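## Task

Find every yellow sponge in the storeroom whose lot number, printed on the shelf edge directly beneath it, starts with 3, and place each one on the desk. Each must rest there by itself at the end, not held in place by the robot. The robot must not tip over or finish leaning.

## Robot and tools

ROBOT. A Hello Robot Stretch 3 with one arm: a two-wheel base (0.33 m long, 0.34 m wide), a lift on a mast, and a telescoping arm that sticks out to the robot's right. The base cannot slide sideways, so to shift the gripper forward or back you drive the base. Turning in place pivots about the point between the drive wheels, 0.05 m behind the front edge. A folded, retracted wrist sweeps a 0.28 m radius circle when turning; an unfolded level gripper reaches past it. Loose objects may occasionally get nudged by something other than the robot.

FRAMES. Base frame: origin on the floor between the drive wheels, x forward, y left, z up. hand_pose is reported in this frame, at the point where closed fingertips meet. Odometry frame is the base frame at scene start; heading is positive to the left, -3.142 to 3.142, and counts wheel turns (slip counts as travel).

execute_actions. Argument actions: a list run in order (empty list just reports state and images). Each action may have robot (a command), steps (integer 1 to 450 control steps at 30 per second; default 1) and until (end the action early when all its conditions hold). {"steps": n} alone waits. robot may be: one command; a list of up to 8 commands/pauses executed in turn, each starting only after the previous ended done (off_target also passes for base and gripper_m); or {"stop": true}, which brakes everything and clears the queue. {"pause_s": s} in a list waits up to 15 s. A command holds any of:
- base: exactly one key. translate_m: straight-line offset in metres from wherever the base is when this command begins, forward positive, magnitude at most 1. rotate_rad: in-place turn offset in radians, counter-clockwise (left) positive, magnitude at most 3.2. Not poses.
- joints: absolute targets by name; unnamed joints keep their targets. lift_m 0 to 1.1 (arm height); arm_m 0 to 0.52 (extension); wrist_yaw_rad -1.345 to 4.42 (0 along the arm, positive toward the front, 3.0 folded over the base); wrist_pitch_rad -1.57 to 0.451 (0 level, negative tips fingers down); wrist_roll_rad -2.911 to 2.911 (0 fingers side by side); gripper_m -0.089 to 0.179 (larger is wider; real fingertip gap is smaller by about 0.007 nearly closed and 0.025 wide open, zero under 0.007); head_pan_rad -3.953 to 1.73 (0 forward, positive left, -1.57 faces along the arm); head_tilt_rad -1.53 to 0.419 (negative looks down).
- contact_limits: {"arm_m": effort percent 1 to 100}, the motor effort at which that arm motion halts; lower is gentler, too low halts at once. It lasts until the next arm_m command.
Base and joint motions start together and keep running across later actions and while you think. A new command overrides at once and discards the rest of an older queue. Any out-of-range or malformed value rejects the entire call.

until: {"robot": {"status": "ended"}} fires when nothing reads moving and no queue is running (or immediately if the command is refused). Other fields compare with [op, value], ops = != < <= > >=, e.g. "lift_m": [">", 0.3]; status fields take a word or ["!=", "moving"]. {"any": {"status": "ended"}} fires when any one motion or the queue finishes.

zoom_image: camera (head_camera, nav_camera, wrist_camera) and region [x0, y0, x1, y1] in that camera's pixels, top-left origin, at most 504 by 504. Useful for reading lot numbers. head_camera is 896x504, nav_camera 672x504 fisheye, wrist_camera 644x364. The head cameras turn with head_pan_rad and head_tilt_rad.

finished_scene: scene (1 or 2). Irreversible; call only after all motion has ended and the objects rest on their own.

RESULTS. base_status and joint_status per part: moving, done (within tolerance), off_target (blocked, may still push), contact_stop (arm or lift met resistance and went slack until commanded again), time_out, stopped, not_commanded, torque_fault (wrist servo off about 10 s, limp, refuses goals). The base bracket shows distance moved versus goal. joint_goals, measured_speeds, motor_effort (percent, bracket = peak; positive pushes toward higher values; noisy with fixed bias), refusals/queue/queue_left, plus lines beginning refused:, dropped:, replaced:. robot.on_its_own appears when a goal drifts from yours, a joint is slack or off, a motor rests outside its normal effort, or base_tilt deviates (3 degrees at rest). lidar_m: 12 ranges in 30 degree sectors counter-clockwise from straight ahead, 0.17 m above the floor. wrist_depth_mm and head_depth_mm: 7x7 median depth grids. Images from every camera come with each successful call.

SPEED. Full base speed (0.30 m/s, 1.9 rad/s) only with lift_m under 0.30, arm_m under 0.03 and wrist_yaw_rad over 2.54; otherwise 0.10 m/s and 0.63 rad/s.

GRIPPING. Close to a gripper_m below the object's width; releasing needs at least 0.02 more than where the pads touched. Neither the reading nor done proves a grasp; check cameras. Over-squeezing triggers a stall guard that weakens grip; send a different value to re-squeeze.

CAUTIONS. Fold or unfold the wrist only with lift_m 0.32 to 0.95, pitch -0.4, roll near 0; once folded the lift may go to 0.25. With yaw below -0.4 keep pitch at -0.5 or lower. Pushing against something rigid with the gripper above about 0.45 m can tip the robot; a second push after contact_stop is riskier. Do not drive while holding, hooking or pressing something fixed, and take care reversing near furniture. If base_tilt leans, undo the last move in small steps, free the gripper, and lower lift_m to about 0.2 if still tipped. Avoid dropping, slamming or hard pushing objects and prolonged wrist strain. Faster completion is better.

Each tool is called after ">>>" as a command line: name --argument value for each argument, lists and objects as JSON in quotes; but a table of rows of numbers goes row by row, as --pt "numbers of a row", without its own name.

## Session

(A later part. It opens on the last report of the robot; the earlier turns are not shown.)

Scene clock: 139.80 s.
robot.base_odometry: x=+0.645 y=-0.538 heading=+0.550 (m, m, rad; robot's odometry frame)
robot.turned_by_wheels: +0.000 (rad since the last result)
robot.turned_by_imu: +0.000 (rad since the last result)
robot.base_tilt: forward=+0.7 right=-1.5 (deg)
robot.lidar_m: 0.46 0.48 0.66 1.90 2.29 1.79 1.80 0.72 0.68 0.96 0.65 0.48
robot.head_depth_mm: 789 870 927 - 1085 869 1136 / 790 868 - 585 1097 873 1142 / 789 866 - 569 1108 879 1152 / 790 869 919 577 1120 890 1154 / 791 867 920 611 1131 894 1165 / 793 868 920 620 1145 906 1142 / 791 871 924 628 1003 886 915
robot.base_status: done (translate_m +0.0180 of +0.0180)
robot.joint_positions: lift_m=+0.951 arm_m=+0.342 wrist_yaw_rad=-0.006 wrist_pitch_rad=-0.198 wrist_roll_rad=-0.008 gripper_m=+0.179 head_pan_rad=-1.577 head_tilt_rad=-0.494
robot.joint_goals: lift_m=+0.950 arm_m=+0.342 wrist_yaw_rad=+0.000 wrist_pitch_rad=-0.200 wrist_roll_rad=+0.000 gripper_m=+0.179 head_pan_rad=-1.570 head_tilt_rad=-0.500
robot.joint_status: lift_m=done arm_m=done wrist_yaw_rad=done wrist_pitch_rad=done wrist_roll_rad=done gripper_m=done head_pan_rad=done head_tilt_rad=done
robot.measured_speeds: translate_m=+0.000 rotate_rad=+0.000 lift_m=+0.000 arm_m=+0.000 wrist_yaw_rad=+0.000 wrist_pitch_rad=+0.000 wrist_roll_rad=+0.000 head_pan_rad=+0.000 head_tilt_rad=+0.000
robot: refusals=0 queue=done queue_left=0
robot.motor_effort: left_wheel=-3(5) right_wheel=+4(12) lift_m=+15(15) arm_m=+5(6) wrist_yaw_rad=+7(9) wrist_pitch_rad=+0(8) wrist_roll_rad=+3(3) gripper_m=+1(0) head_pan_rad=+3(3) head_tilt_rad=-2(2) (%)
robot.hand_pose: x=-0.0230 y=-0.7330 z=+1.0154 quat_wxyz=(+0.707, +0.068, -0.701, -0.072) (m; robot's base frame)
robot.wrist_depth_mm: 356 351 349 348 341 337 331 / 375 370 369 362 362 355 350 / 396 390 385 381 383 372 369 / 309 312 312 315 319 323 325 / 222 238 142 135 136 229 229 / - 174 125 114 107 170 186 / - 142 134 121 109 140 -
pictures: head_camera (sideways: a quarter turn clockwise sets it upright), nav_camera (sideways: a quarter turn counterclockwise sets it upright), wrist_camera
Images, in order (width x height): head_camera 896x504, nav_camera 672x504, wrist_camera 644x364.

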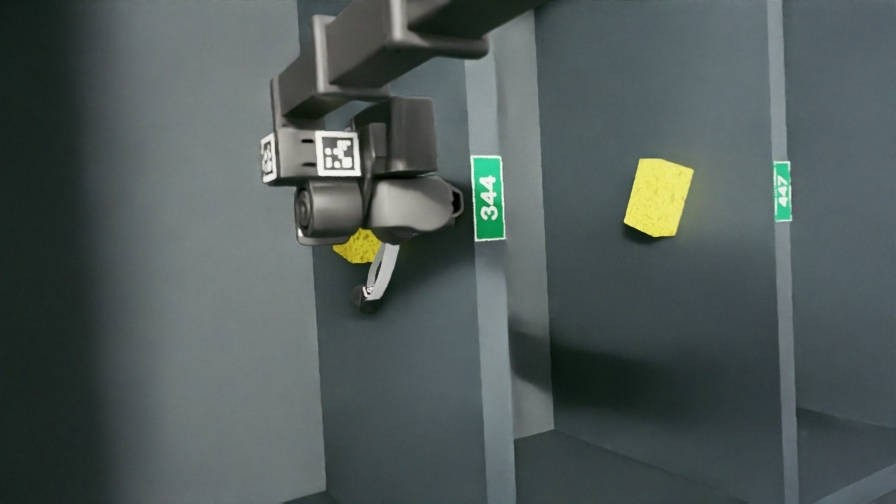

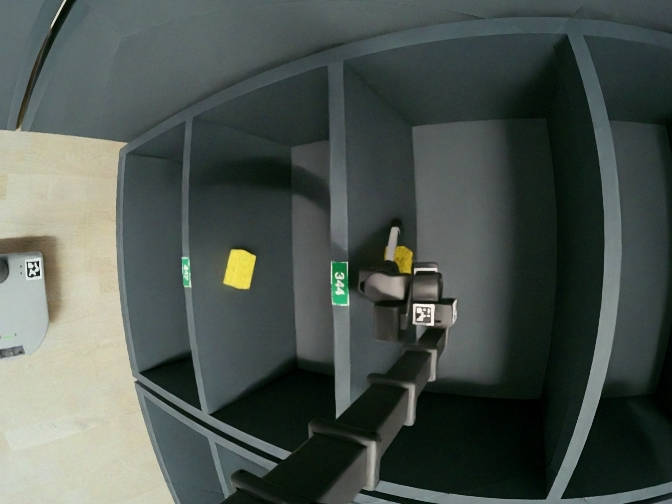

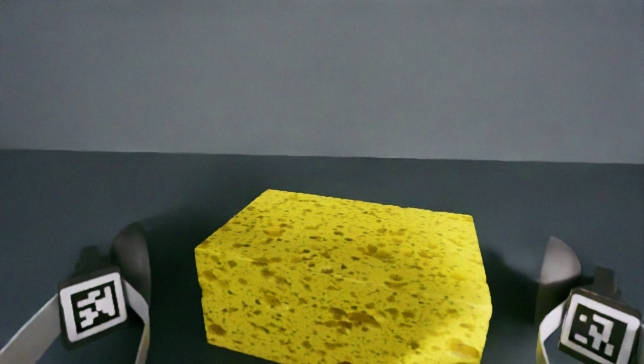

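>>> execute_actions --actions '[{"robot": {"joints": {"lift_m": 0.959}}, "steps": 30, "until": {"robot": {"status": "ended"}}}, {"robot": {"joints": {"arm_m": 0.316, "gripper_m": 0.13}}, "steps": 60, "until": {"robot": {"status": "ended"}}}]'

Scene clock: 154.07 s.
robot.base_odometry: x=+0.645 y=-0.538 heading=+0.550 (m, m, rad; robot's odometry frame)
robot.turned_by_wheels: +0.000 (rad since the last result)
robot.turned_by_imu: +0.000 (rad since the last result)
robot.base_tilt: forward=+0.4 right=-1.5 (deg)
robot.lidar_m: 0.46 0.48 0.67 1.90 2.29 1.80 1.81 0.72 0.68 0.96 0.65 0.48
robot.head_depth_mm: 789 867 926 595 1082 868 1135 / 789 866 - 583 1094 877 1139 / 787 864 - 565 1114 880 1148 / 786 866 920 576 1118 888 1159 / 791 868 919 612 1137 896 1163 / 790 865 917 619 1146 908 1148 / 789 869 923 628 1006 887 917
robot.base_status: done (translate_m +0.0180 of +0.0180)
robot.joint_positions: lift_m=+0.958 arm_m=+0.316 wrist_yaw_rad=-0.003 wrist_pitch_rad=-0.216 wrist_roll_rad=-0.007 gripper_m=+0.130 head_pan_rad=-1.577 head_tilt_rad=-0.494
robot.joint_goals: lift_m=+0.959 arm_m=+0.316 wrist_yaw_rad=+0.000 wrist_pitch_rad=-0.200 wrist_roll_rad=+0.000 gripper_m=+0.130 head_pan_rad=-1.570 head_tilt_rad=-0.500
robot.joint_status: lift_m=done arm_m=done wrist_yaw_rad=done wrist_pitch_rad=done wrist_roll_rad=done gripper_m=done head_pan_rad=done head_tilt_rad=done
robot.measured_speeds: translate_m=+0.000 rotate_rad=+0.000 lift_m=+0.000 arm_m=+0.000 wrist_yaw_rad=+0.000 wrist_pitch_rad=+0.000 wrist_roll_rad=+0.000 head_pan_rad=+0.000 head_tilt_rad=+0.000
robot: refusals=0 queue=done queue_left=0
robot.motor_effort: left_wheel=-1(2) right_wheel=+3(5) lift_m=+58(60) arm_m=-4(6) wrist_yaw_rad=+3(7) wrist_pitch_rad=+6(6) wrist_roll_rad=+2(3) gripper_m=+0(84) head_pan_rad=+3(3) head_tilt_rad=-2(2) (%)
robot.hand_pose: x=-0.0222 y=-0.7064 z=+1.0186 quat_wxyz=(+0.705, +0.076, -0.700, -0.077) (m; robot's base frame)
robot.wrist_depth_mm: 384 376 374 364 362 359 353 / 398 394 394 387 382 378 374 / 419 416 404 408 408 398 398 / 313 312 312 196 318 319 320 / 225 226 154 142 141 230 231 / 178 186 159 145 132 - 181 / 152 142 147 148 140 143 148
pictures: head_camera (sideways: a quarter turn clockwise sets it upright), nav_camera (sideways: a quarter turn counterclockwise sets it upright), wrist_camera
Images, in order (width x height): head_camera 896x504, nav_camera 672x504, wrist_camera 644x364.

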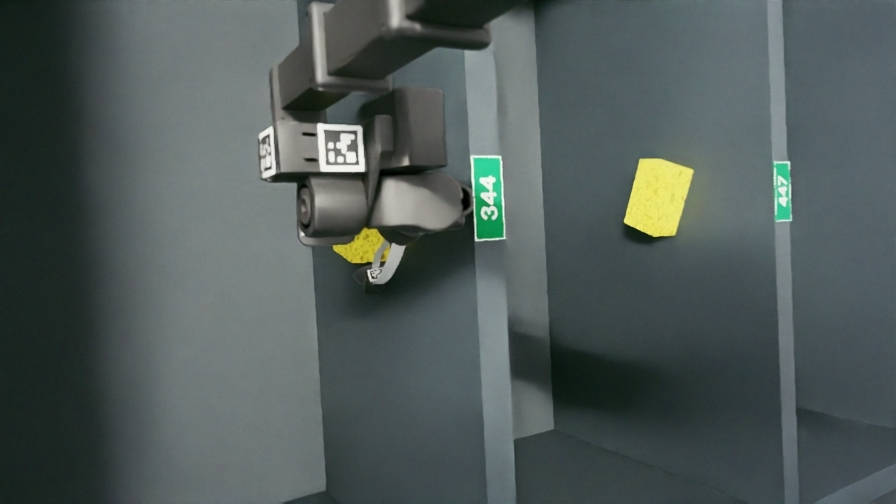

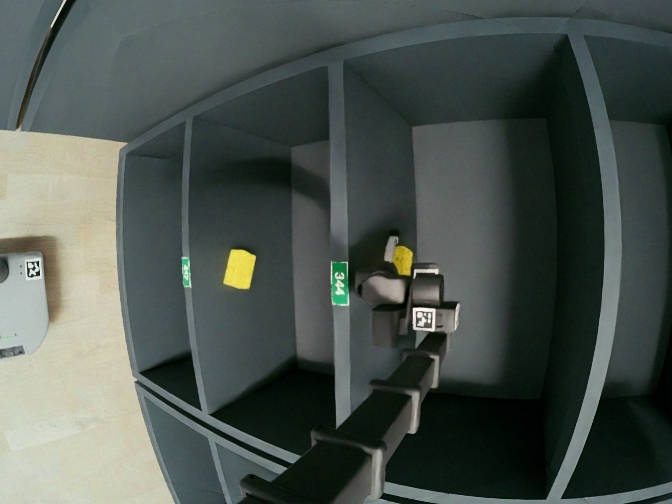

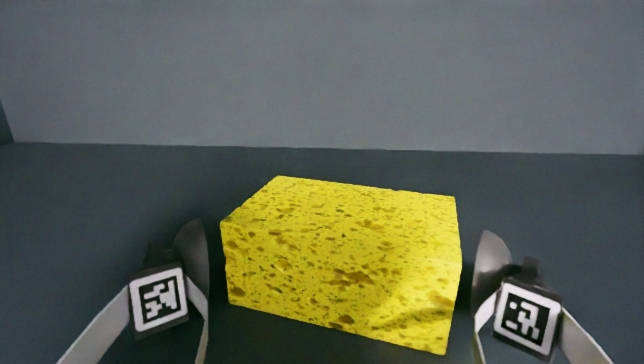

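>>> execute_actions --actions '[{"robot": {"joints": {"lift_m": 0.962, "gripper_m": 0.05}}, "steps": 60, "until": {"robot": {"status": "ended"}}}, {"robot": {"joints": {"lift_m": 1.0}}, "steps": 40, "until": {"robot": {"status": "ended"}}}]'

Scene clock: 160.43 s.
robot.base_odometry: x=+0.645 y=-0.538 heading=+0.550 (m, m, rad; robot's odometry frame)
robot.turned_by_wheels: +0.000 (rad since the last result)
robot.turned_by_imu: +0.000 (rad since the last result)
robot.base_tilt: forward=+0.7 right=-1.6 (deg)
robot.lidar_m: 0.46 0.48 0.66 1.90 2.29 1.80 1.81 0.72 0.68 0.97 0.65 0.48
robot.head_depth_mm: 789 854 - 602 1083 868 1133 / 787 848 - 614 1099 872 1136 / 788 854 - 594 1109 881 1148 / 791 867 918 599 1122 888 1152 / 789 868 918 610 1128 894 1162 / 789 869 921 619 1149 905 1145 / 789 867 922 630 1009 884 915
robot.base_status: done (translate_m +0.0180 of +0.0180)
robot.joint_positions: lift_m=+0.999 arm_m=+0.316 wrist_yaw_rad=-0.003 wrist_pitch_rad=-0.217 wrist_roll_rad=-0.007 gripper_m=+0.050 head_pan_rad=-1.577 head_tilt_rad=-0.494
robot.joint_goals: lift_m=+1.000 arm_m=+0.316 wrist_yaw_rad=+0.000 wrist_pitch_rad=-0.200 wrist_roll_rad=+0.000 gripper_m=+0.050 head_pan_rad=-1.570 head_tilt_rad=-0.500
robot.joint_status: lift_m=done arm_m=done wrist_yaw_rad=done wrist_pitch_rad=done wrist_roll_rad=done gripper_m=done head_pan_rad=done head_tilt_rad=done
robot.measured_speeds: translate_m=+0.000 rotate_rad=+0.000 lift_m=+0.000 arm_m=+0.000 wrist_yaw_rad=+0.000 wrist_pitch_rad=+0.000 wrist_roll_rad=+0.000 head_pan_rad=+0.000 head_tilt_rad=+0.000
robot: refusals=0 queue=done queue_left=0
robot.motor_effort: left_wheel=-2(2) right_wheel=+4(3) lift_m=+58(59) arm_m=-4(4) wrist_yaw_rad=+3(3) wrist_pitch_rad=+7(7) wrist_roll_rad=+2(2) gripper_m=+0(81) head_pan_rad=+3(2) head_tilt_rad=-2(2) (%)
robot.hand_pose: x=-0.0221 y=-0.7063 z=+1.0593 quat_wxyz=(+0.705, +0.076, -0.700, -0.078) (m; robot's base frame)
robot.wrist_depth_mm: 382 373 373 371 361 358 352 / 404 395 391 388 385 379 373 / 432 417 416 410 405 403 391 / 413 416 423 425 418 411 407 / 303 302 305 221 326 312 310 / 238 240 251 180 - 245 242 / 198 198 192 186 192 199 201
pictures: head_camera (sideways: a quarter turn clockwise sets it upright), nav_camera (sideways: a quarter turn counterclockwise sets it upright), wrist_camera
Images, in order (width x height): head_camera 896x504, nav_camera 672x504, wrist_camera 644x364.

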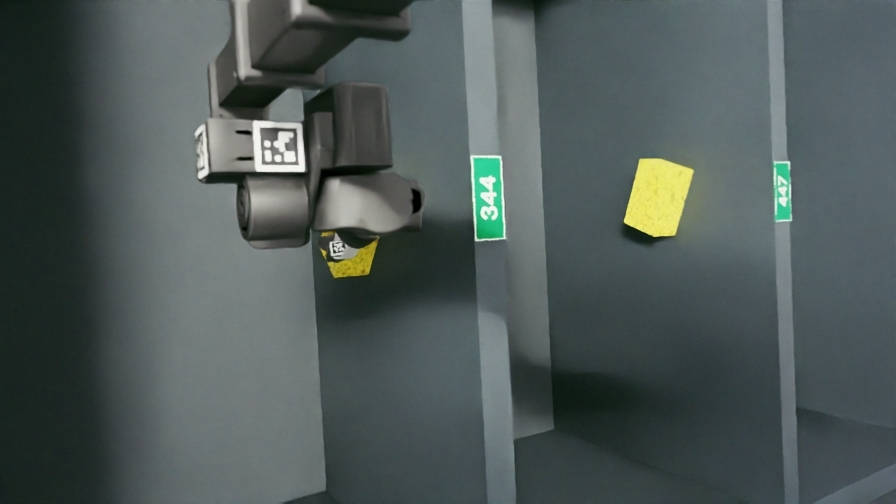

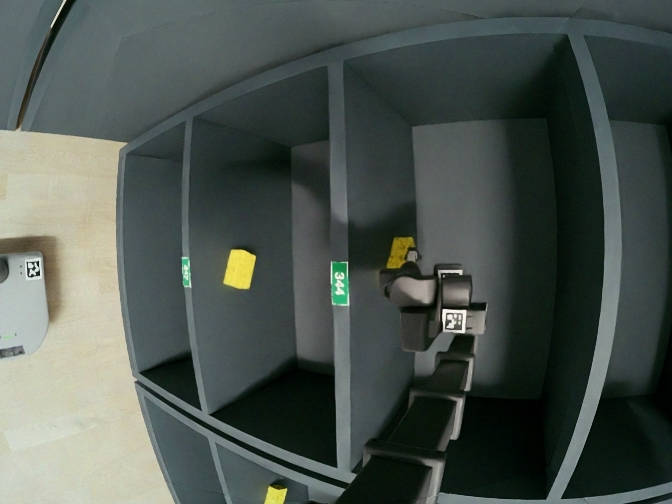

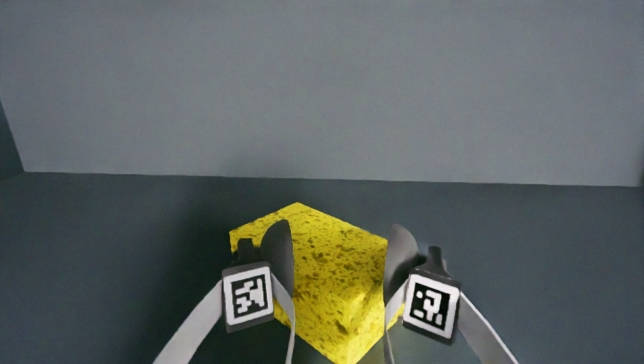

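>>> execute_actions --actions '[{"robot": {"joints": {"lift_m": 1.02, "gripper_m": 0.17, "arm_m": 0.27}}, "steps": 60, "until": {"robot": {"status": "ended"}}}]'

Scene clock: 165.90 s.
robot.base_odometry: x=+0.645 y=-0.538 heading=+0.550 (m, m, rad; robot's odometry frame)
robot.turned_by_wheels: +0.000 (rad since the last result)
robot.turned_by_imu: +0.000 (rad since the last result)
robot.base_tilt: forward=+0.7 right=-1.4 (deg)
robot.lidar_m: 0.46 0.48 0.66 1.90 2.29 1.80 1.81 0.72 0.68 0.96 0.65 0.48
robot.head_depth_mm: 788 841 781 605 1087 865 1130 / 790 845 - 612 1098 875 1143 / 790 846 - 591 1106 881 1149 / 788 868 921 601 1122 889 1152 / 790 866 919 611 1132 897 1161 / 789 867 917 620 1148 904 1145 / 790 867 923 630 1011 888 913
robot.base_status: done (translate_m +0.0180 of +0.0180)
robot.joint_positions: lift_m=+1.019 arm_m=+0.270 wrist_yaw_rad=-0.003 wrist_pitch_rad=-0.217 wrist_roll_rad=-0.006 gripper_m=+0.170 head_pan_rad=-1.577 head_tilt_rad=-0.494
robot.joint_goals: lift_m=+1.020 arm_m=+0.270 wrist_yaw_rad=+0.000 wrist_pitch_rad=-0.200 wrist_roll_rad=+0.000 gripper_m=+0.170 head_pan_rad=-1.570 head_tilt_rad=-0.500
robot.joint_status: lift_m=done arm_m=done wrist_yaw_rad=done wrist_pitch_rad=done wrist_roll_rad=done gripper_m=done head_pan_rad=done head_tilt_rad=done
robot.measured_speeds: translate_m=+0.000 rotate_rad=+0.000 lift_m=+0.000 arm_m=+0.000 wrist_yaw_rad=+0.000 wrist_pitch_rad=+0.000 wrist_roll_rad=+0.000 head_pan_rad=+0.000 head_tilt_rad=+0.000
robot: refusals=0 queue=done queue_left=0
robot.motor_effort: left_wheel=-2(2) right_wheel=+3(4) lift_m=+58(61) arm_m=-4(5) wrist_yaw_rad=+3(3) wrist_pitch_rad=+7(7) wrist_roll_rad=+2(2) gripper_m=+0(84) head_pan_rad=+3(3) head_tilt_rad=-2(2) (%)
robot.hand_pose: x=-0.0221 y=-0.6604 z=+1.0793 quat_wxyz=(+0.705, +0.076, -0.700, -0.077) (m; robot's base frame)
robot.wrist_depth_mm: 423 420 414 408 404 401 398 / 441 443 441 432 422 421 416 / 471 470 469 453 446 439 435 / 454 473 473 472 465 457 459 / 341 364 327 260 348 349 350 / 282 270 270 233 263 274 282 / - 221 223 224 223 224 -
pictures: head_camera (sideways: a quarter turn clockwise sets it upright), nav_camera (sideways: a quarter turn counterclockwise sets it upright), wrist_camera
Images, in order (width x height): head_camera 896x504, nav_camera 672x504, wrist_camera 644x364.

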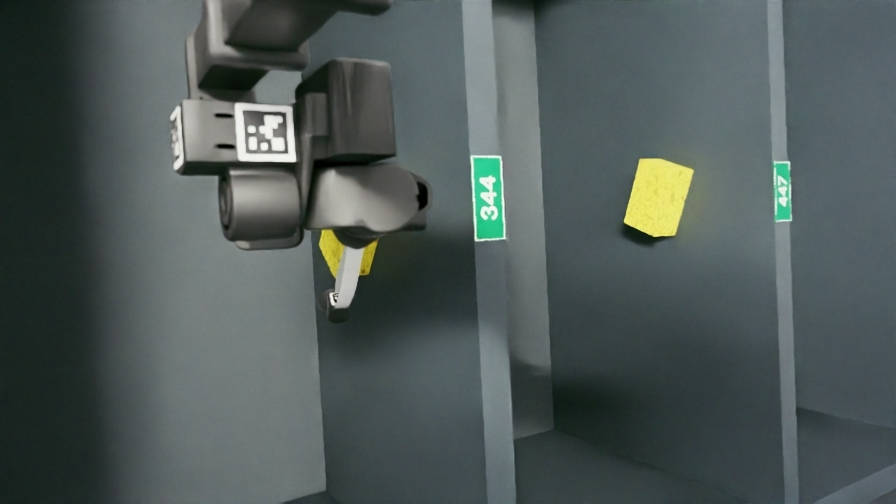

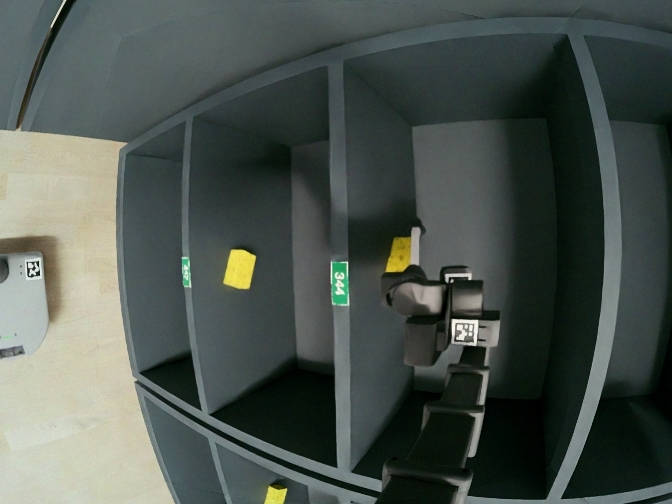

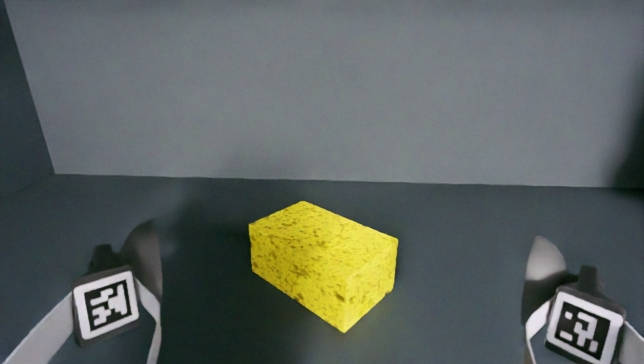

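>>> execute_actions --actions '[{"robot": {"base": {"translate_m": -0.141}, "joints": {"lift_m": 1.085, "wrist_yaw_rad": 0.8, "gripper_m": 0.15}}, "steps": 30, "until": {"robot": {"lift_m": [">", 1.06]}}}, {"robot": {"joints": {"wrist_pitch_rad": -0.45, "arm_m": 0.465, "head_pan_rad": -1.4, "head_tilt_rad": -0.3}}, "steps": 100, "until": {"robot": {"status": "ended"}}}]'

Scene clock: 203.10 s.
robot.base_odometry: x=+0.525 y=-0.612 heading=+0.550 (m, m, rad; robot's odometry frame)
robot.turned_by_wheels: +0.000 (rad since the last result)
robot.turned_by_imu: +0.000 (rad since the last result)
robot.base_tilt: forward=+0.5 right=-1.4 (deg)
robot.lidar_m: 0.60 0.63 0.86 2.44 2.37 1.69 1.67 1.34 0.59 0.96 0.75 0.62
robot.head_depth_mm: 522 812 895 866 565 1040 823 / 506 835 - 853 574 1044 828 / 489 855 920 833 610 1057 819 / 475 868 935 785 619 1064 840 / 461 890 955 933 629 1080 847 / 448 906 977 960 636 1091 856 / 440 917 971 913 685 996 863
robot.base_status: done (translate_m -0.1410 of -0.1410)
robot.joint_positions: lift_m=+1.084 arm_m=+0.465 wrist_yaw_rad=+0.798 wrist_pitch_rad=-0.464 wrist_roll_rad=-0.006 gripper_m=+0.150 head_pan_rad=-1.407 head_tilt_rad=-0.310
robot.joint_goals: lift_m=+1.085 arm_m=+0.465 wrist_yaw_rad=+0.800 wrist_pitch_rad=-0.450 wrist_roll_rad=+0.000 gripper_m=+0.150 head_pan_rad=-1.400 head_tilt_rad=-0.300
robot.joint_status: lift_m=done arm_m=done wrist_yaw_rad=done wrist_pitch_rad=done wrist_roll_rad=done gripper_m=done head_pan_rad=done head_tilt_rad=done
robot.measured_speeds: translate_m=+0.000 rotate_rad=+0.000 lift_m=+0.000 arm_m=+0.000 wrist_yaw_rad=+0.000 wrist_pitch_rad=+0.000 wrist_roll_rad=+0.000 head_pan_rad=+0.000 head_tilt_rad=+0.000
robot: refusals=0 queue=done queue_left=0
robot.motor_effort: left_wheel=-1(4) right_wheel=+2(2) lift_m=+58(58) arm_m=+4(3) wrist_yaw_rad=+2(6) wrist_pitch_rad=+5(7) wrist_roll_rad=+2(2) gripper_m=+0(77) head_pan_rad=+3(16) head_tilt_rad=+4(18) (%)
robot.hand_pose: x=+0.1349 y=-0.7623 z=+1.0868 quat_wxyz=(+0.699, +0.417, -0.569, +0.119) (m; robot's base frame)
robot.wrist_depth_mm: 359 406 473 399 316 258 218 / 374 430 518 441 336 271 230 / 399 445 462 437 361 287 240 / 370 369 368 366 355 306 252 / 305 314 304 304 303 304 267 / 262 - 259 207 259 260 256 / 229 221 226 179 224 222 229
pictures: head_camera (sideways: a quarter turn clockwise sets it upright), nav_camera (sideways: a quarter turn counterclockwise sets it upright), wrist_camera
Images, in order (width x height): head_camera 896x504, nav_camera 672x504, wrist_camera 644x364.

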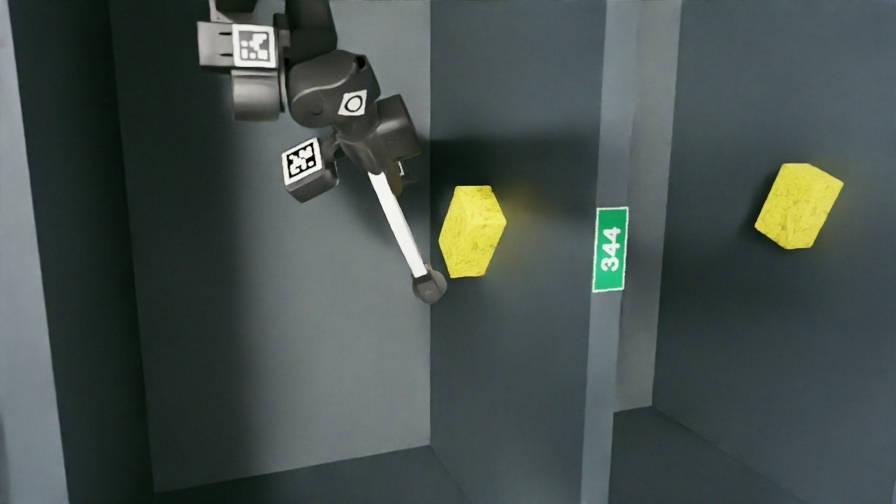

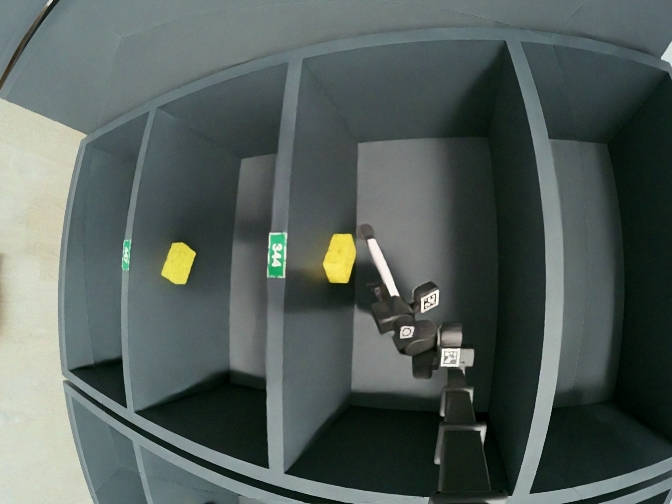

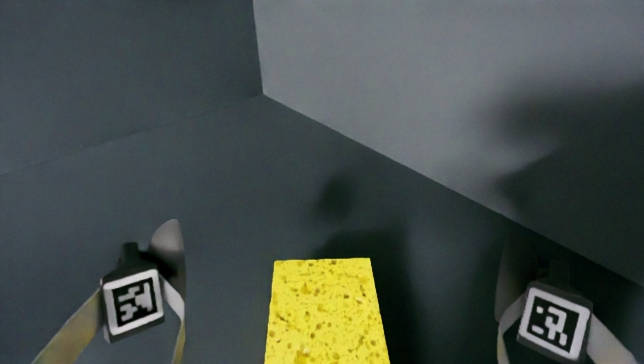

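>>> execute_actions --actions '[{"robot": {"joints": {"lift_m": 1.021, "arm_m": 0.454, "gripper_m": 0.11}}, "steps": 60, "until": {"robot": {"status": "ended"}}}, {"robot": {"joints": {"gripper_m": 0.02}}, "steps": 45, "until": {"robot": {"status": "ended"}}}]'

Scene clock: 214.60 s.
robot.base_odometry: x=+0.525 y=-0.612 heading=+0.550 (m, m, rad; robot's odometry frame)
robot.turned_by_wheels: +0.000 (rad since the last result)
robot.turned_by_imu: +0.000 (rad since the last result)
robot.base_tilt: forward=+0.6 right=-1.5 (deg)
robot.lidar_m: 0.60 0.63 0.87 2.45 2.37 1.69 1.67 1.34 0.59 0.96 0.75 0.62
robot.head_depth_mm: 522 822 859 806 566 1035 822 / 504 839 884 764 574 1042 828 / 488 856 909 777 612 1051 824 / 474 871 939 947 621 1067 840 / 460 891 956 936 628 1075 848 / 447 905 980 958 637 1084 854 / 483 917 969 910 687 995 860
robot.base_status: done (translate_m -0.1410 of -0.1410)
robot.joint_positions: lift_m=+1.022 arm_m=+0.454 wrist_yaw_rad=+0.799 wrist_pitch_rad=-0.461 wrist_roll_rad=-0.006 gripper_m=+0.021 head_pan_rad=-1.407 head_tilt_rad=-0.310
robot.joint_goals: lift_m=+1.021 arm_m=+0.454 wrist_yaw_rad=+0.800 wrist_pitch_rad=-0.450 wrist_roll_rad=+0.000 gripper_m=+0.020 head_pan_rad=-1.400 head_tilt_rad=-0.300
robot.joint_status: lift_m=done arm_m=done wrist_yaw_rad=done wrist_pitch_rad=done wrist_roll_rad=done gripper_m=done head_pan_rad=done head_tilt_rad=done
robot.measured_speeds: translate_m=+0.000 rotate_rad=+0.000 lift_m=+0.000 arm_m=+0.000 wrist_yaw_rad=+0.000 wrist_pitch_rad=+0.000 wrist_roll_rad=+0.000 head_pan_rad=+0.000 head_tilt_rad=+0.000
robot: refusals=0 queue=done queue_left=0
robot.motor_effort: left_wheel=-1(1) right_wheel=+3(3) lift_m=+17(59) arm_m=-3(5) wrist_yaw_rad=+2(2) wrist_pitch_rad=+5(6) wrist_roll_rad=+2(2) gripper_m=-21(95) head_pan_rad=+3(3) head_tilt_rad=+4(4) (%)
robot.hand_pose: x=+0.1353 y=-0.7520 z=+1.0248 quat_wxyz=(+0.699, +0.416, -0.569, +0.120) (m; robot's base frame)
robot.wrist_depth_mm: 359 403 481 421 325 267 225 / 372 422 453 423 348 284 237 / 337 334 333 331 327 297 247 / 265 263 262 186 263 263 253 / 219 218 226 155 166 217 216 / 186 185 136 132 131 186 184 / 161 163 158 118 118 159 161
pictures: head_camera (sideways: a quarter turn clockwise sets it upright), nav_camera (sideways: a quarter turn counterclockwise sets it upright), wrist_camera
Images, in order (width x height): head_camera 896x504, nav_camera 672x504, wrist_camera 644x364.

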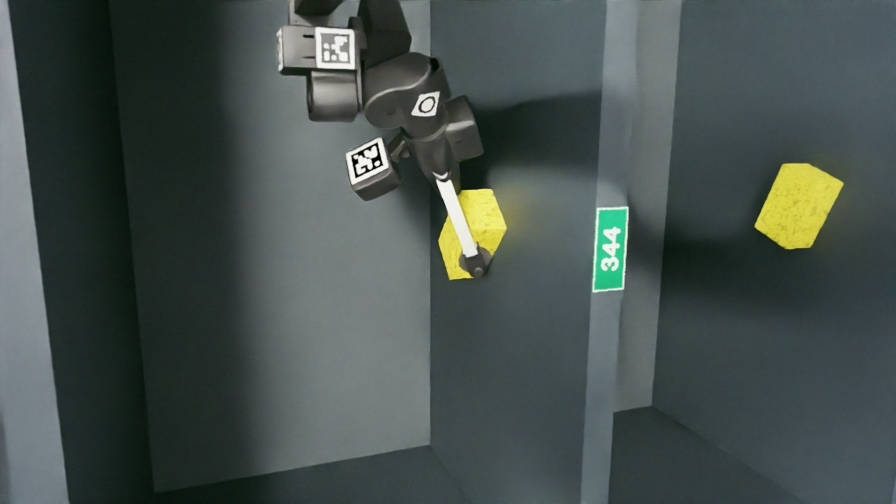

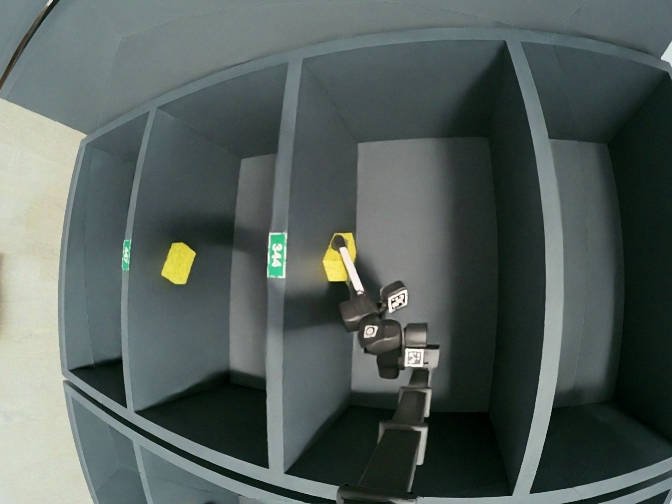

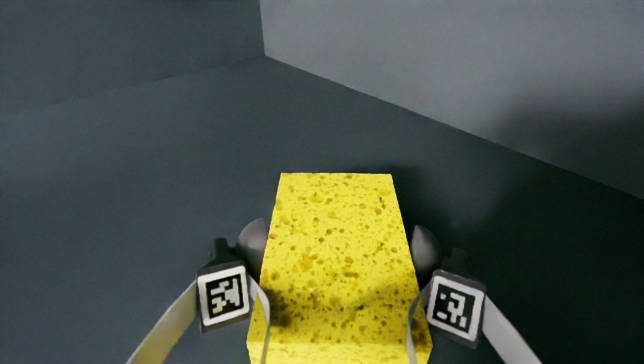

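>>> execute_actions --actions '[{"robot": {"joints": {"lift_m": 1.05}}, "steps": 30, "until": {"robot": {"lift_m": [">", 1.04]}}}, {"robot": {"joints": {"arm_m": 0.03}}, "steps": 150, "until": {"robot": {"arm_m": ["<", 0.08]}}}, {"robot": {"base": {"rotate_rad": -0.88}, "joints": {"lift_m": 0.85, "head_pan_rad": -2.6, "head_tilt_rad": -0.6}}, "steps": 100, "until": {"robot": {"base_status": ["!=", "moving"]}}}, {"robot": {"base": {"translate_m": -0.8}, "joints": {"wrist_yaw_rad": 0.0}}, "steps": 300, "until": {"robot": {"status": "ended"}}}]'

Scene clock: 263.57 s.
robot.base_odometry: x=-0.232 y=-0.352 heading=-0.330 (m, m, rad; robot's odometry frame)
robot.turned_by_wheels: -0.880 (rad since the last result)
robot.turned_by_imu: -0.862 (rad since the last result)
robot.base_tilt: forward=+0.6 right=-1.4 (deg)
robot.lidar_m: 1.36 1.12 1.12 1.23 1.97 1.47 0.91 1.18 1.15 1.28 1.33 1.12
robot.head_depth_mm: 1155 1295 1286 938 1325 1348 1185 / 1107 1250 1319 1083 1604 1381 1231 / 1070 1198 1300 1570 1697 1406 - / 1036 1151 1296 1495 1655 1445 - / 1000 1112 1243 1417 1612 1500 - / 972 1072 1187 1353 1533 1561 - / 927 1021 1132 1276 1458 - -
robot.base_status: done (translate_m -0.8000 of -0.8000)
robot.joint_positions: lift_m=+0.851 arm_m=+0.030 wrist_yaw_rad=+0.003 wrist_pitch_rad=-0.466 wrist_roll_rad=-0.006 gripper_m=+0.024 head_pan_rad=-2.593 head_tilt_rad=-0.593
robot.joint_goals: lift_m=+0.850 arm_m=+0.030 wrist_yaw_rad=+0.000 wrist_pitch_rad=-0.450 wrist_roll_rad=+0.000 gripper_m=+0.023 head_pan_rad=-2.600 head_tilt_rad=-0.600
robot.joint_status: lift_m=done arm_m=done wrist_yaw_rad=done wrist_pitch_rad=done wrist_roll_rad=done gripper_m=done head_pan_rad=done head_tilt_rad=done
robot.measured_speeds: translate_m=+0.000 rotate_rad=+0.000 lift_m=+0.000 arm_m=+0.000 wrist_yaw_rad=+0.000 wrist_pitch_rad=+0.000 wrist_roll_rad=+0.000 head_pan_rad=+0.000 head_tilt_rad=+0.000
robot: refusals=0 queue=done queue_left=0
robot.motor_effort: left_wheel=+0(4) right_wheel=-1(6) lift_m=+17(58) arm_m=-4(5) wrist_yaw_rad=-4(5) wrist_pitch_rad=+6(6) wrist_roll_rad=+2(2) gripper_m=-20(21) head_pan_rad=-3(41) head_tilt_rad=-3(20) (%)
robot.hand_pose: x=-0.0209 y=-0.3934 z=+0.8528 quat_wxyz=(+0.690, +0.165, -0.685, -0.162) (m; robot's base frame)
robot.wrist_depth_mm: - - - - 940 807 703 / - - - - - 848 715 / 909 - - - - 918 770 / - - - 186 - 986 809 / - - - 154 165 - 861 / - - - 131 131 - 908 / 993 - 966 117 118 973 975
pictures: head_camera (sideways: a quarter turn clockwise sets it upright), nav_camera (sideways: a quarter turn counterclockwise sets it upright), wrist_camera
Images, in order (width x height): head_camera 896x504, nav_camera 672x504, wrist_camera 644x364.

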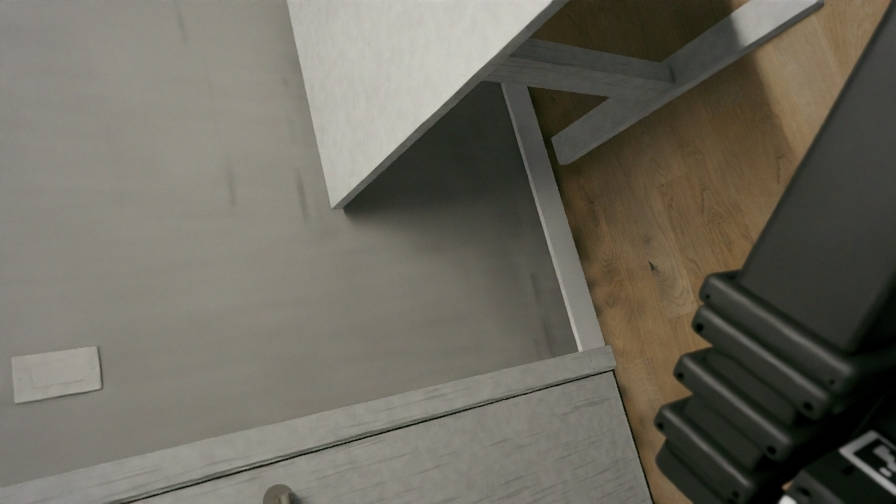

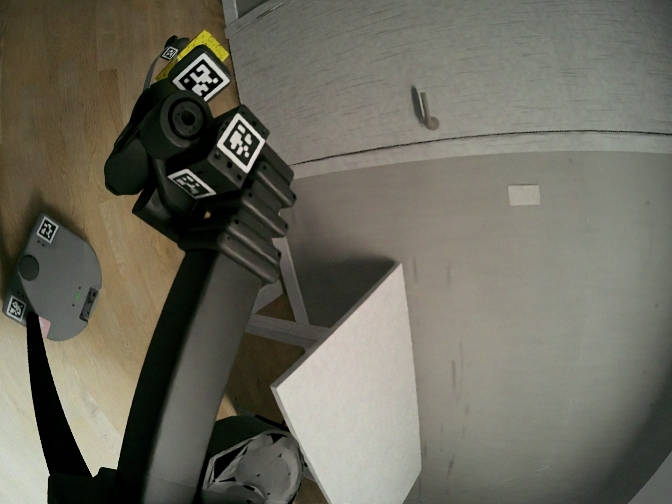

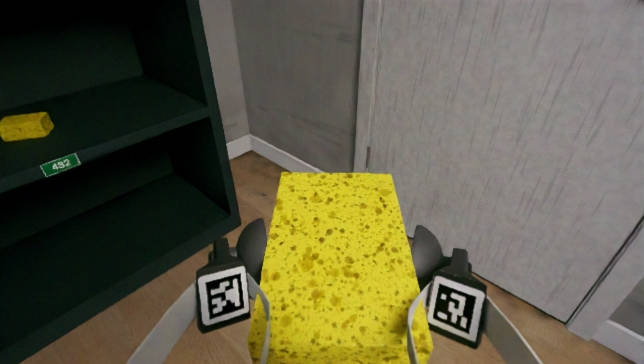

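>>> execute_actions --actions '[{"robot": {"base": {"rotate_rad": -1.58}, "joints": {"arm_m": 0.5, "head_pan_rad": -1.5, "head_tilt_rad": -0.6}}, "steps": 200, "until": {"robot": {"status": "ended"}}}]'

Scene clock: 271.93 s.
robot.base_odometry: x=-0.232 y=-0.352 heading=-1.910 (m, m, rad; robot's odometry frame)
robot.turned_by_wheels: -1.580 (rad since the last result)
robot.turned_by_imu: -1.541 (rad since the last result)
robot.base_tilt: forward=+0.7 right=-1.5 (deg)
robot.lidar_m: 1.28 1.33 1.12 1.36 1.12 1.12 1.24 1.97 1.47 0.91 1.18 1.14
robot.head_depth_mm: 2045 2183 1358 - 1658 1382 1179 / 1791 1922 - 983 1649 1389 1176 / 1583 1746 1506 956 1594 1394 1191 / 1426 1571 1353 975 1579 1405 1191 / 1284 1410 1373 1028 1592 1428 1199 / 1177 1274 1329 1469 1652 1438 1212 / 1083 1174 1255 1374 1520 1451 1221
robot.base_status: done (rotate_rad -1.5800 of -1.5800)
robot.joint_positions: lift_m=+0.851 arm_m=+0.500 wrist_yaw_rad=+0.001 wrist_pitch_rad=-0.466 wrist_roll_rad=-0.005 gripper_m=+0.024 head_pan_rad=-1.507 head_tilt_rad=-0.593
robot.joint_goals: lift_m=+0.850 arm_m=+0.500 wrist_yaw_rad=+0.000 wrist_pitch_rad=-0.450 wrist_roll_rad=+0.000 gripper_m=+0.023 head_pan_rad=-1.500 head_tilt_rad=-0.600
robot.joint_status: lift_m=done arm_m=done wrist_yaw_rad=done wrist_pitch_rad=done wrist_roll_rad=done gripper_m=done head_pan_rad=done head_tilt_rad=done
robot.measured_speeds: translate_m=+0.000 rotate_rad=+0.000 lift_m=+0.000 arm_m=+0.000 wrist_yaw_rad=+0.000 wrist_pitch_rad=+0.000 wrist_roll_rad=+0.000 head_pan_rad=+0.000 head_tilt_rad=+0.000
robot: refusals=0 queue=done queue_left=0
robot.motor_effort: left_wheel=+0(5) right_wheel=+0(5) lift_m=+17(18) arm_m=+4(5) wrist_yaw_rad=-2(4) wrist_pitch_rad=+7(6) wrist_roll_rad=+2(2) gripper_m=-20(19) head_pan_rad=+3(40) head_tilt_rad=-3(3) (%)
robot.hand_pose: x=-0.0213 y=-0.8627 z=+0.8528 quat_wxyz=(+0.690, +0.164, -0.686, -0.163) (m; robot's base frame)
robot.wrist_depth_mm: 532 622 746 924 - - - / 575 648 716 747 727 724 722 / 539 551 539 538 537 534 536 / 435 434 430 185 426 426 424 / 355 355 365 154 165 355 353 / 308 303 - 131 132 303 302 / 267 266 256 118 118 257 261
pictures: head_camera (sideways: a quarter turn clockwise sets it upright), nav_camera (sideways: a quarter turn counterclockwise sets it upright), wrist_camera
Images, in order (width x height): head_camera 896x504, nav_camera 672x504, wrist_camera 644x364.

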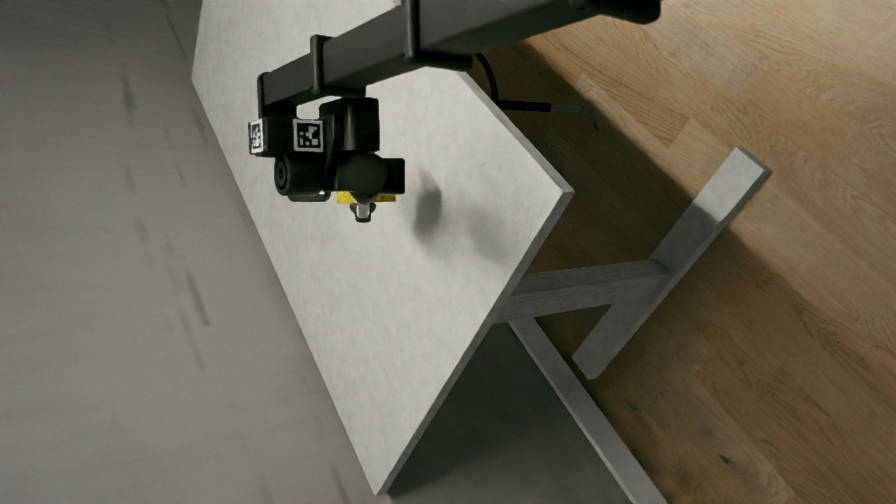

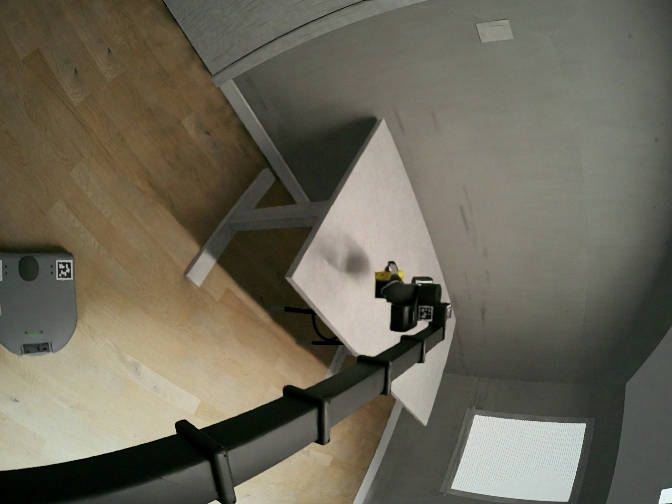

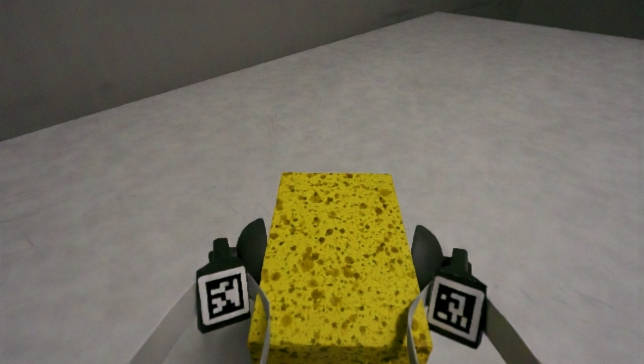

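>>> execute_actions --actions '[{"robot": {"joints": {"lift_m": 0.756}}, "steps": 60, "until": {"robot": {"status": "ended"}}}]'

Scene clock: 279.10 s.
robot.base_odometry: x=-0.232 y=-0.352 heading=-1.910 (m, m, rad; robot's odometry frame)
robot.turned_by_wheels: +0.000 (rad since the last result)
robot.turned_by_imu: +0.000 (rad since the last result)
robot.base_tilt: forward=+0.5 right=-1.4 (deg)
robot.lidar_m: 1.29 1.33 1.12 1.36 1.12 1.12 1.24 1.97 1.47 0.91 1.18 1.14
robot.head_depth_mm: 2079 2164 1293 1805 - 1379 1161 / 1795 1918 1384 909 1640 1393 1181 / 1585 1740 1394 892 1602 1394 1193 / 1422 1571 1351 972 1575 1407 1193 / 1283 1410 1368 1025 1589 1422 1207 / 1182 1278 1327 1476 1651 1425 1214 / 1083 1168 1255 1376 1519 1438 1216
robot.base_status: done (rotate_rad -1.5800 of -1.5800)
robot.joint_positions: lift_m=+0.757 arm_m=+0.500 wrist_yaw_rad=+0.001 wrist_pitch_rad=-0.466 wrist_roll_rad=-0.005 gripper_m=+0.024 head_pan_rad=-1.507 head_tilt_rad=-0.593
robot.joint_goals: lift_m=+0.756 arm_m=+0.500 wrist_yaw_rad=+0.000 wrist_pitch_rad=-0.450 wrist_roll_rad=+0.000 gripper_m=+0.023 head_pan_rad=-1.500 head_tilt_rad=-0.600
robot.joint_status: lift_m=done arm_m=done wrist_yaw_rad=done wrist_pitch_rad=done wrist_roll_rad=done gripper_m=done head_pan_rad=done head_tilt_rad=done
robot.measured_speeds: translate_m=+0.000 rotate_rad=+0.000 lift_m=+0.000 arm_m=+0.000 wrist_yaw_rad=+0.000 wrist_pitch_rad=+0.000 wrist_roll_rad=+0.000 head_pan_rad=+0.000 head_tilt_rad=+0.000
robot: refusals=0 queue=done queue_left=0
robot.motor_effort: left_wheel=+0(0) right_wheel=+1(0) lift_m=+17(17) arm_m=+4(4) wrist_yaw_rad=-2(2) wrist_pitch_rad=+6(6) wrist_roll_rad=+2(1) gripper_m=-19(20) head_pan_rad=+3(3) head_tilt_rad=-3(3) (%)
robot.hand_pose: x=-0.0213 y=-0.8627 z=+0.7588 quat_wxyz=(+0.690, +0.164, -0.686, -0.163) (m; robot's base frame)
robot.wrist_depth_mm: 546 612 685 709 710 707 703 / 467 468 458 464 453 455 452 / 344 340 342 340 337 337 342 / 271 270 271 186 269 269 269 / 224 225 231 154 165 222 221 / 192 191 - 131 131 190 191 / 167 167 162 118 118 162 164
pictures: head_camera (sideways: a quarter turn clockwise sets it upright), nav_camera (sideways: a quarter turn counterclockwise sets it upright), wrist_camera
Images, in order (width x height): head_camera 896x504, nav_camera 672x504, wrist_camera 644x364.

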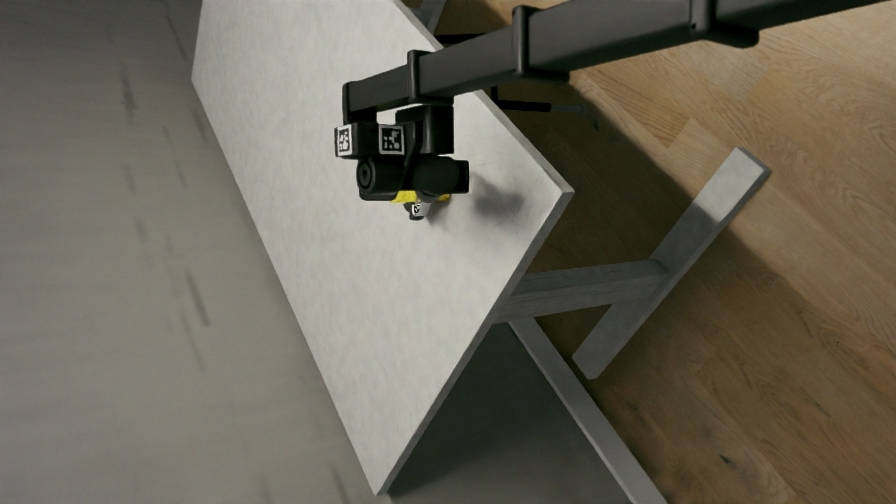

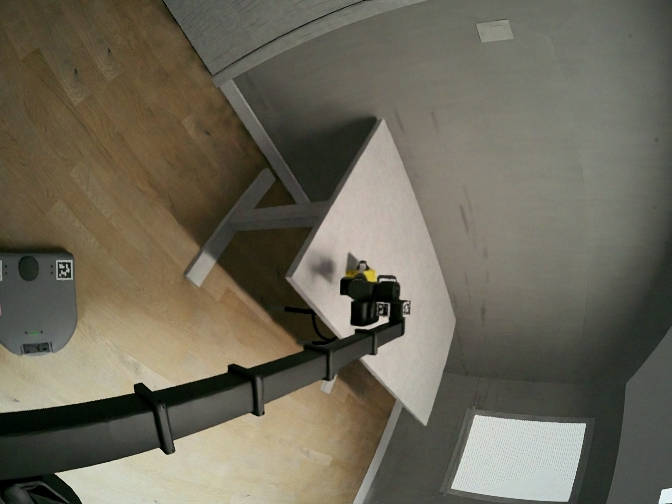

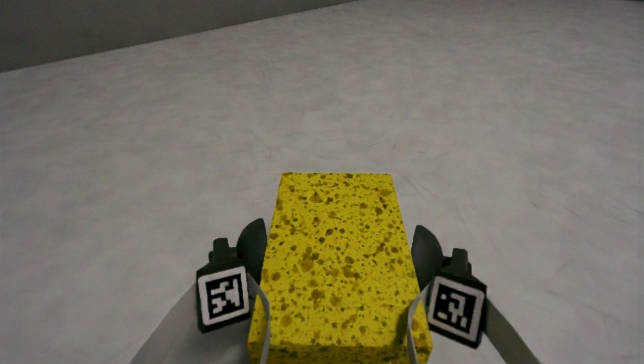

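>>> execute_actions --actions '[{"robot": {"joints": {"lift_m": 0.752}}, "steps": 20, "until": {"robot": {"status": "ended"}}}, {"robot": {"joints": {"gripper_m": 0.11}}, "steps": 30, "until": {"robot": {"status": "ended"}}}, {"robot": {"joints": {"arm_m": 0.0, "lift_m": 0.77}}, "steps": 150, "until": {"robot": {"arm_m": ["<", 0.36]}}}, {"robot": {"joints": {"wrist_yaw_rad": 2.9, "wrist_pitch_rad": -0.4, "gripper_m": 0.04}}, "steps": 150, "until": {"robot": {"arm_m": ["<", 0.2]}}}, {"robot": {"base": {"rotate_rad": -2.585}, "joints": {"lift_m": 0.285, "head_pan_rad": 0.9, "head_tilt_rad": -0.5}}, "steps": 200, "until": {"robot": {"status": "ended"}}}]'

Scene clock: 311.73 s.
robot.base_odometry: x=-0.232 y=-0.352 heading=+1.788 (m, m, rad; robot's odometry frame)
robot.turned_by_wheels: -2.585 (rad since the last result)
robot.turned_by_imu: -2.523 (rad since the last result)
robot.base_tilt: forward=+0.4 right=-1.6 (deg)
robot.lidar_m: 2.14 1.47 0.91 1.15 1.14 1.32 1.39 1.13 1.31 1.12 1.12 1.27
robot.head_depth_mm: 2738 2988 1690 2432 1821 1459 1224 / 2486 2743 1612 1258 1836 1473 1226 / 2062 2282 1657 1099 1796 1491 1234 / 1758 1903 1680 1108 860 1501 1240 / 1532 1649 1664 1129 873 1460 1256 / 1357 1449 1521 1146 959 1451 1267 / 1231 1298 1375 1159 1528 1538 1279
robot.base_status: done (rotate_rad -2.5849 of -2.5850)
robot.joint_positions: lift_m=+0.286 arm_m=+0.001 wrist_yaw_rad=+2.897 wrist_pitch_rad=-0.417 wrist_roll_rad=-0.004 gripper_m=+0.040 head_pan_rad=+0.893 head_tilt_rad=-0.507
robot.joint_goals: lift_m=+0.285 arm_m=+0.000 wrist_yaw_rad=+2.900 wrist_pitch_rad=-0.400 wrist_roll_rad=+0.000 gripper_m=+0.040 head_pan_rad=+0.900 head_tilt_rad=-0.500
robot.joint_status: lift_m=done arm_m=done wrist_yaw_rad=done wrist_pitch_rad=done wrist_roll_rad=done gripper_m=done head_pan_rad=done head_tilt_rad=done
robot.measured_speeds: translate_m=+0.000 rotate_rad=+0.000 lift_m=+0.000 arm_m=+0.000 wrist_yaw_rad=+0.000 wrist_pitch_rad=+0.000 wrist_roll_rad=+0.000 head_pan_rad=+0.000 head_tilt_rad=+0.000
robot: refusals=0 queue=done queue_left=0
robot.motor_effort: left_wheel=+1(4) right_wheel=-1(5) lift_m=+17(58) arm_m=-4(6) wrist_yaw_rad=+3(4) wrist_pitch_rad=+7(8) wrist_roll_rad=+1(2) gripper_m=+0(81) head_pan_rad=+3(41) head_tilt_rad=+2(12) (%)
robot.hand_pose: x=+0.0331 y=+0.0716 z=+0.2986 quat_wxyz=(+0.230, +0.703, +0.062, +0.670) (m; robot's base frame)
robot.wrist_depth_mm: - - - - - - - / - - - - - - - / 942 - - 963 950 948 941 / 745 - 738 741 754 755 744 / 607 - 610 610 625 617 612 / 518 511 - 513 - 511 513 / 458 - - 448 428 446 444
pictures: head_camera (sideways: a quarter turn clockwise sets it upright), nav_camera (sideways: a quarter turn counterclockwise sets it upright), wrist_camera
Images, in order (width x height): head_camera 896x504, nav_camera 672x504, wrist_camera 644x364.

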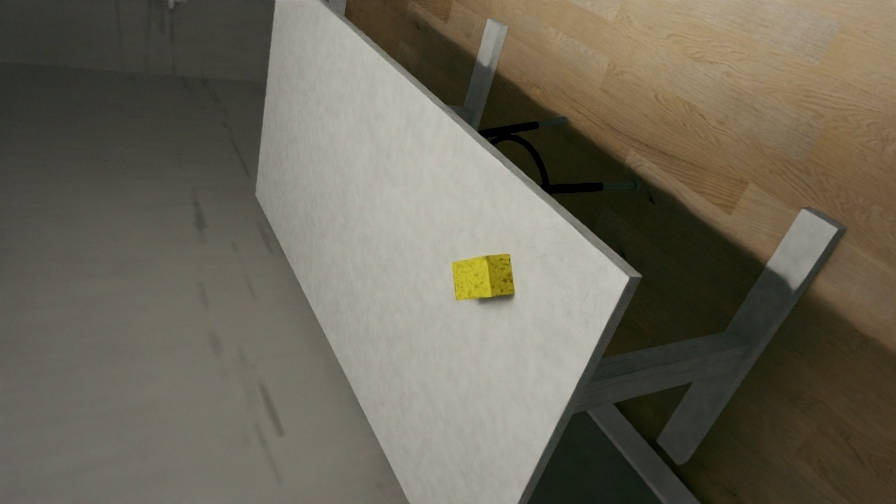

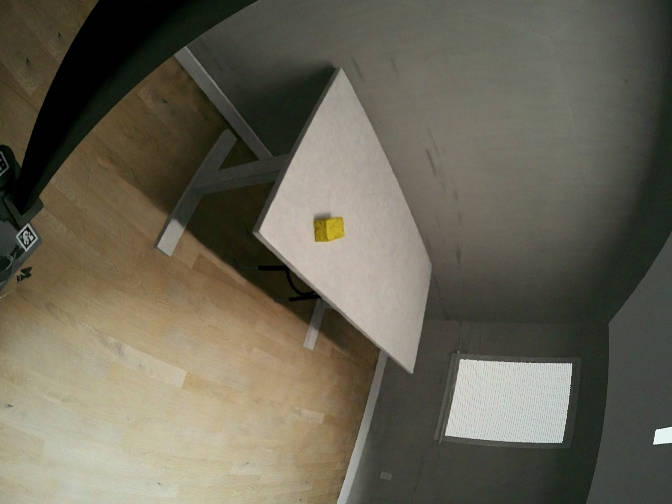

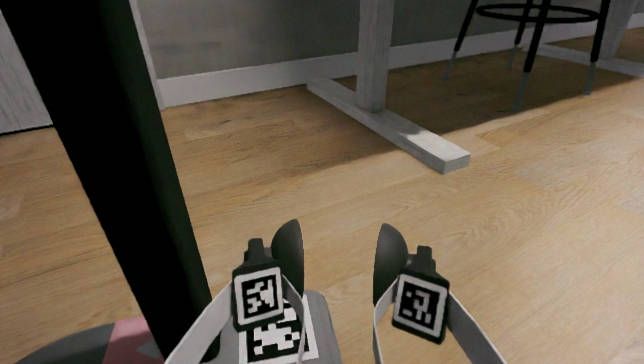

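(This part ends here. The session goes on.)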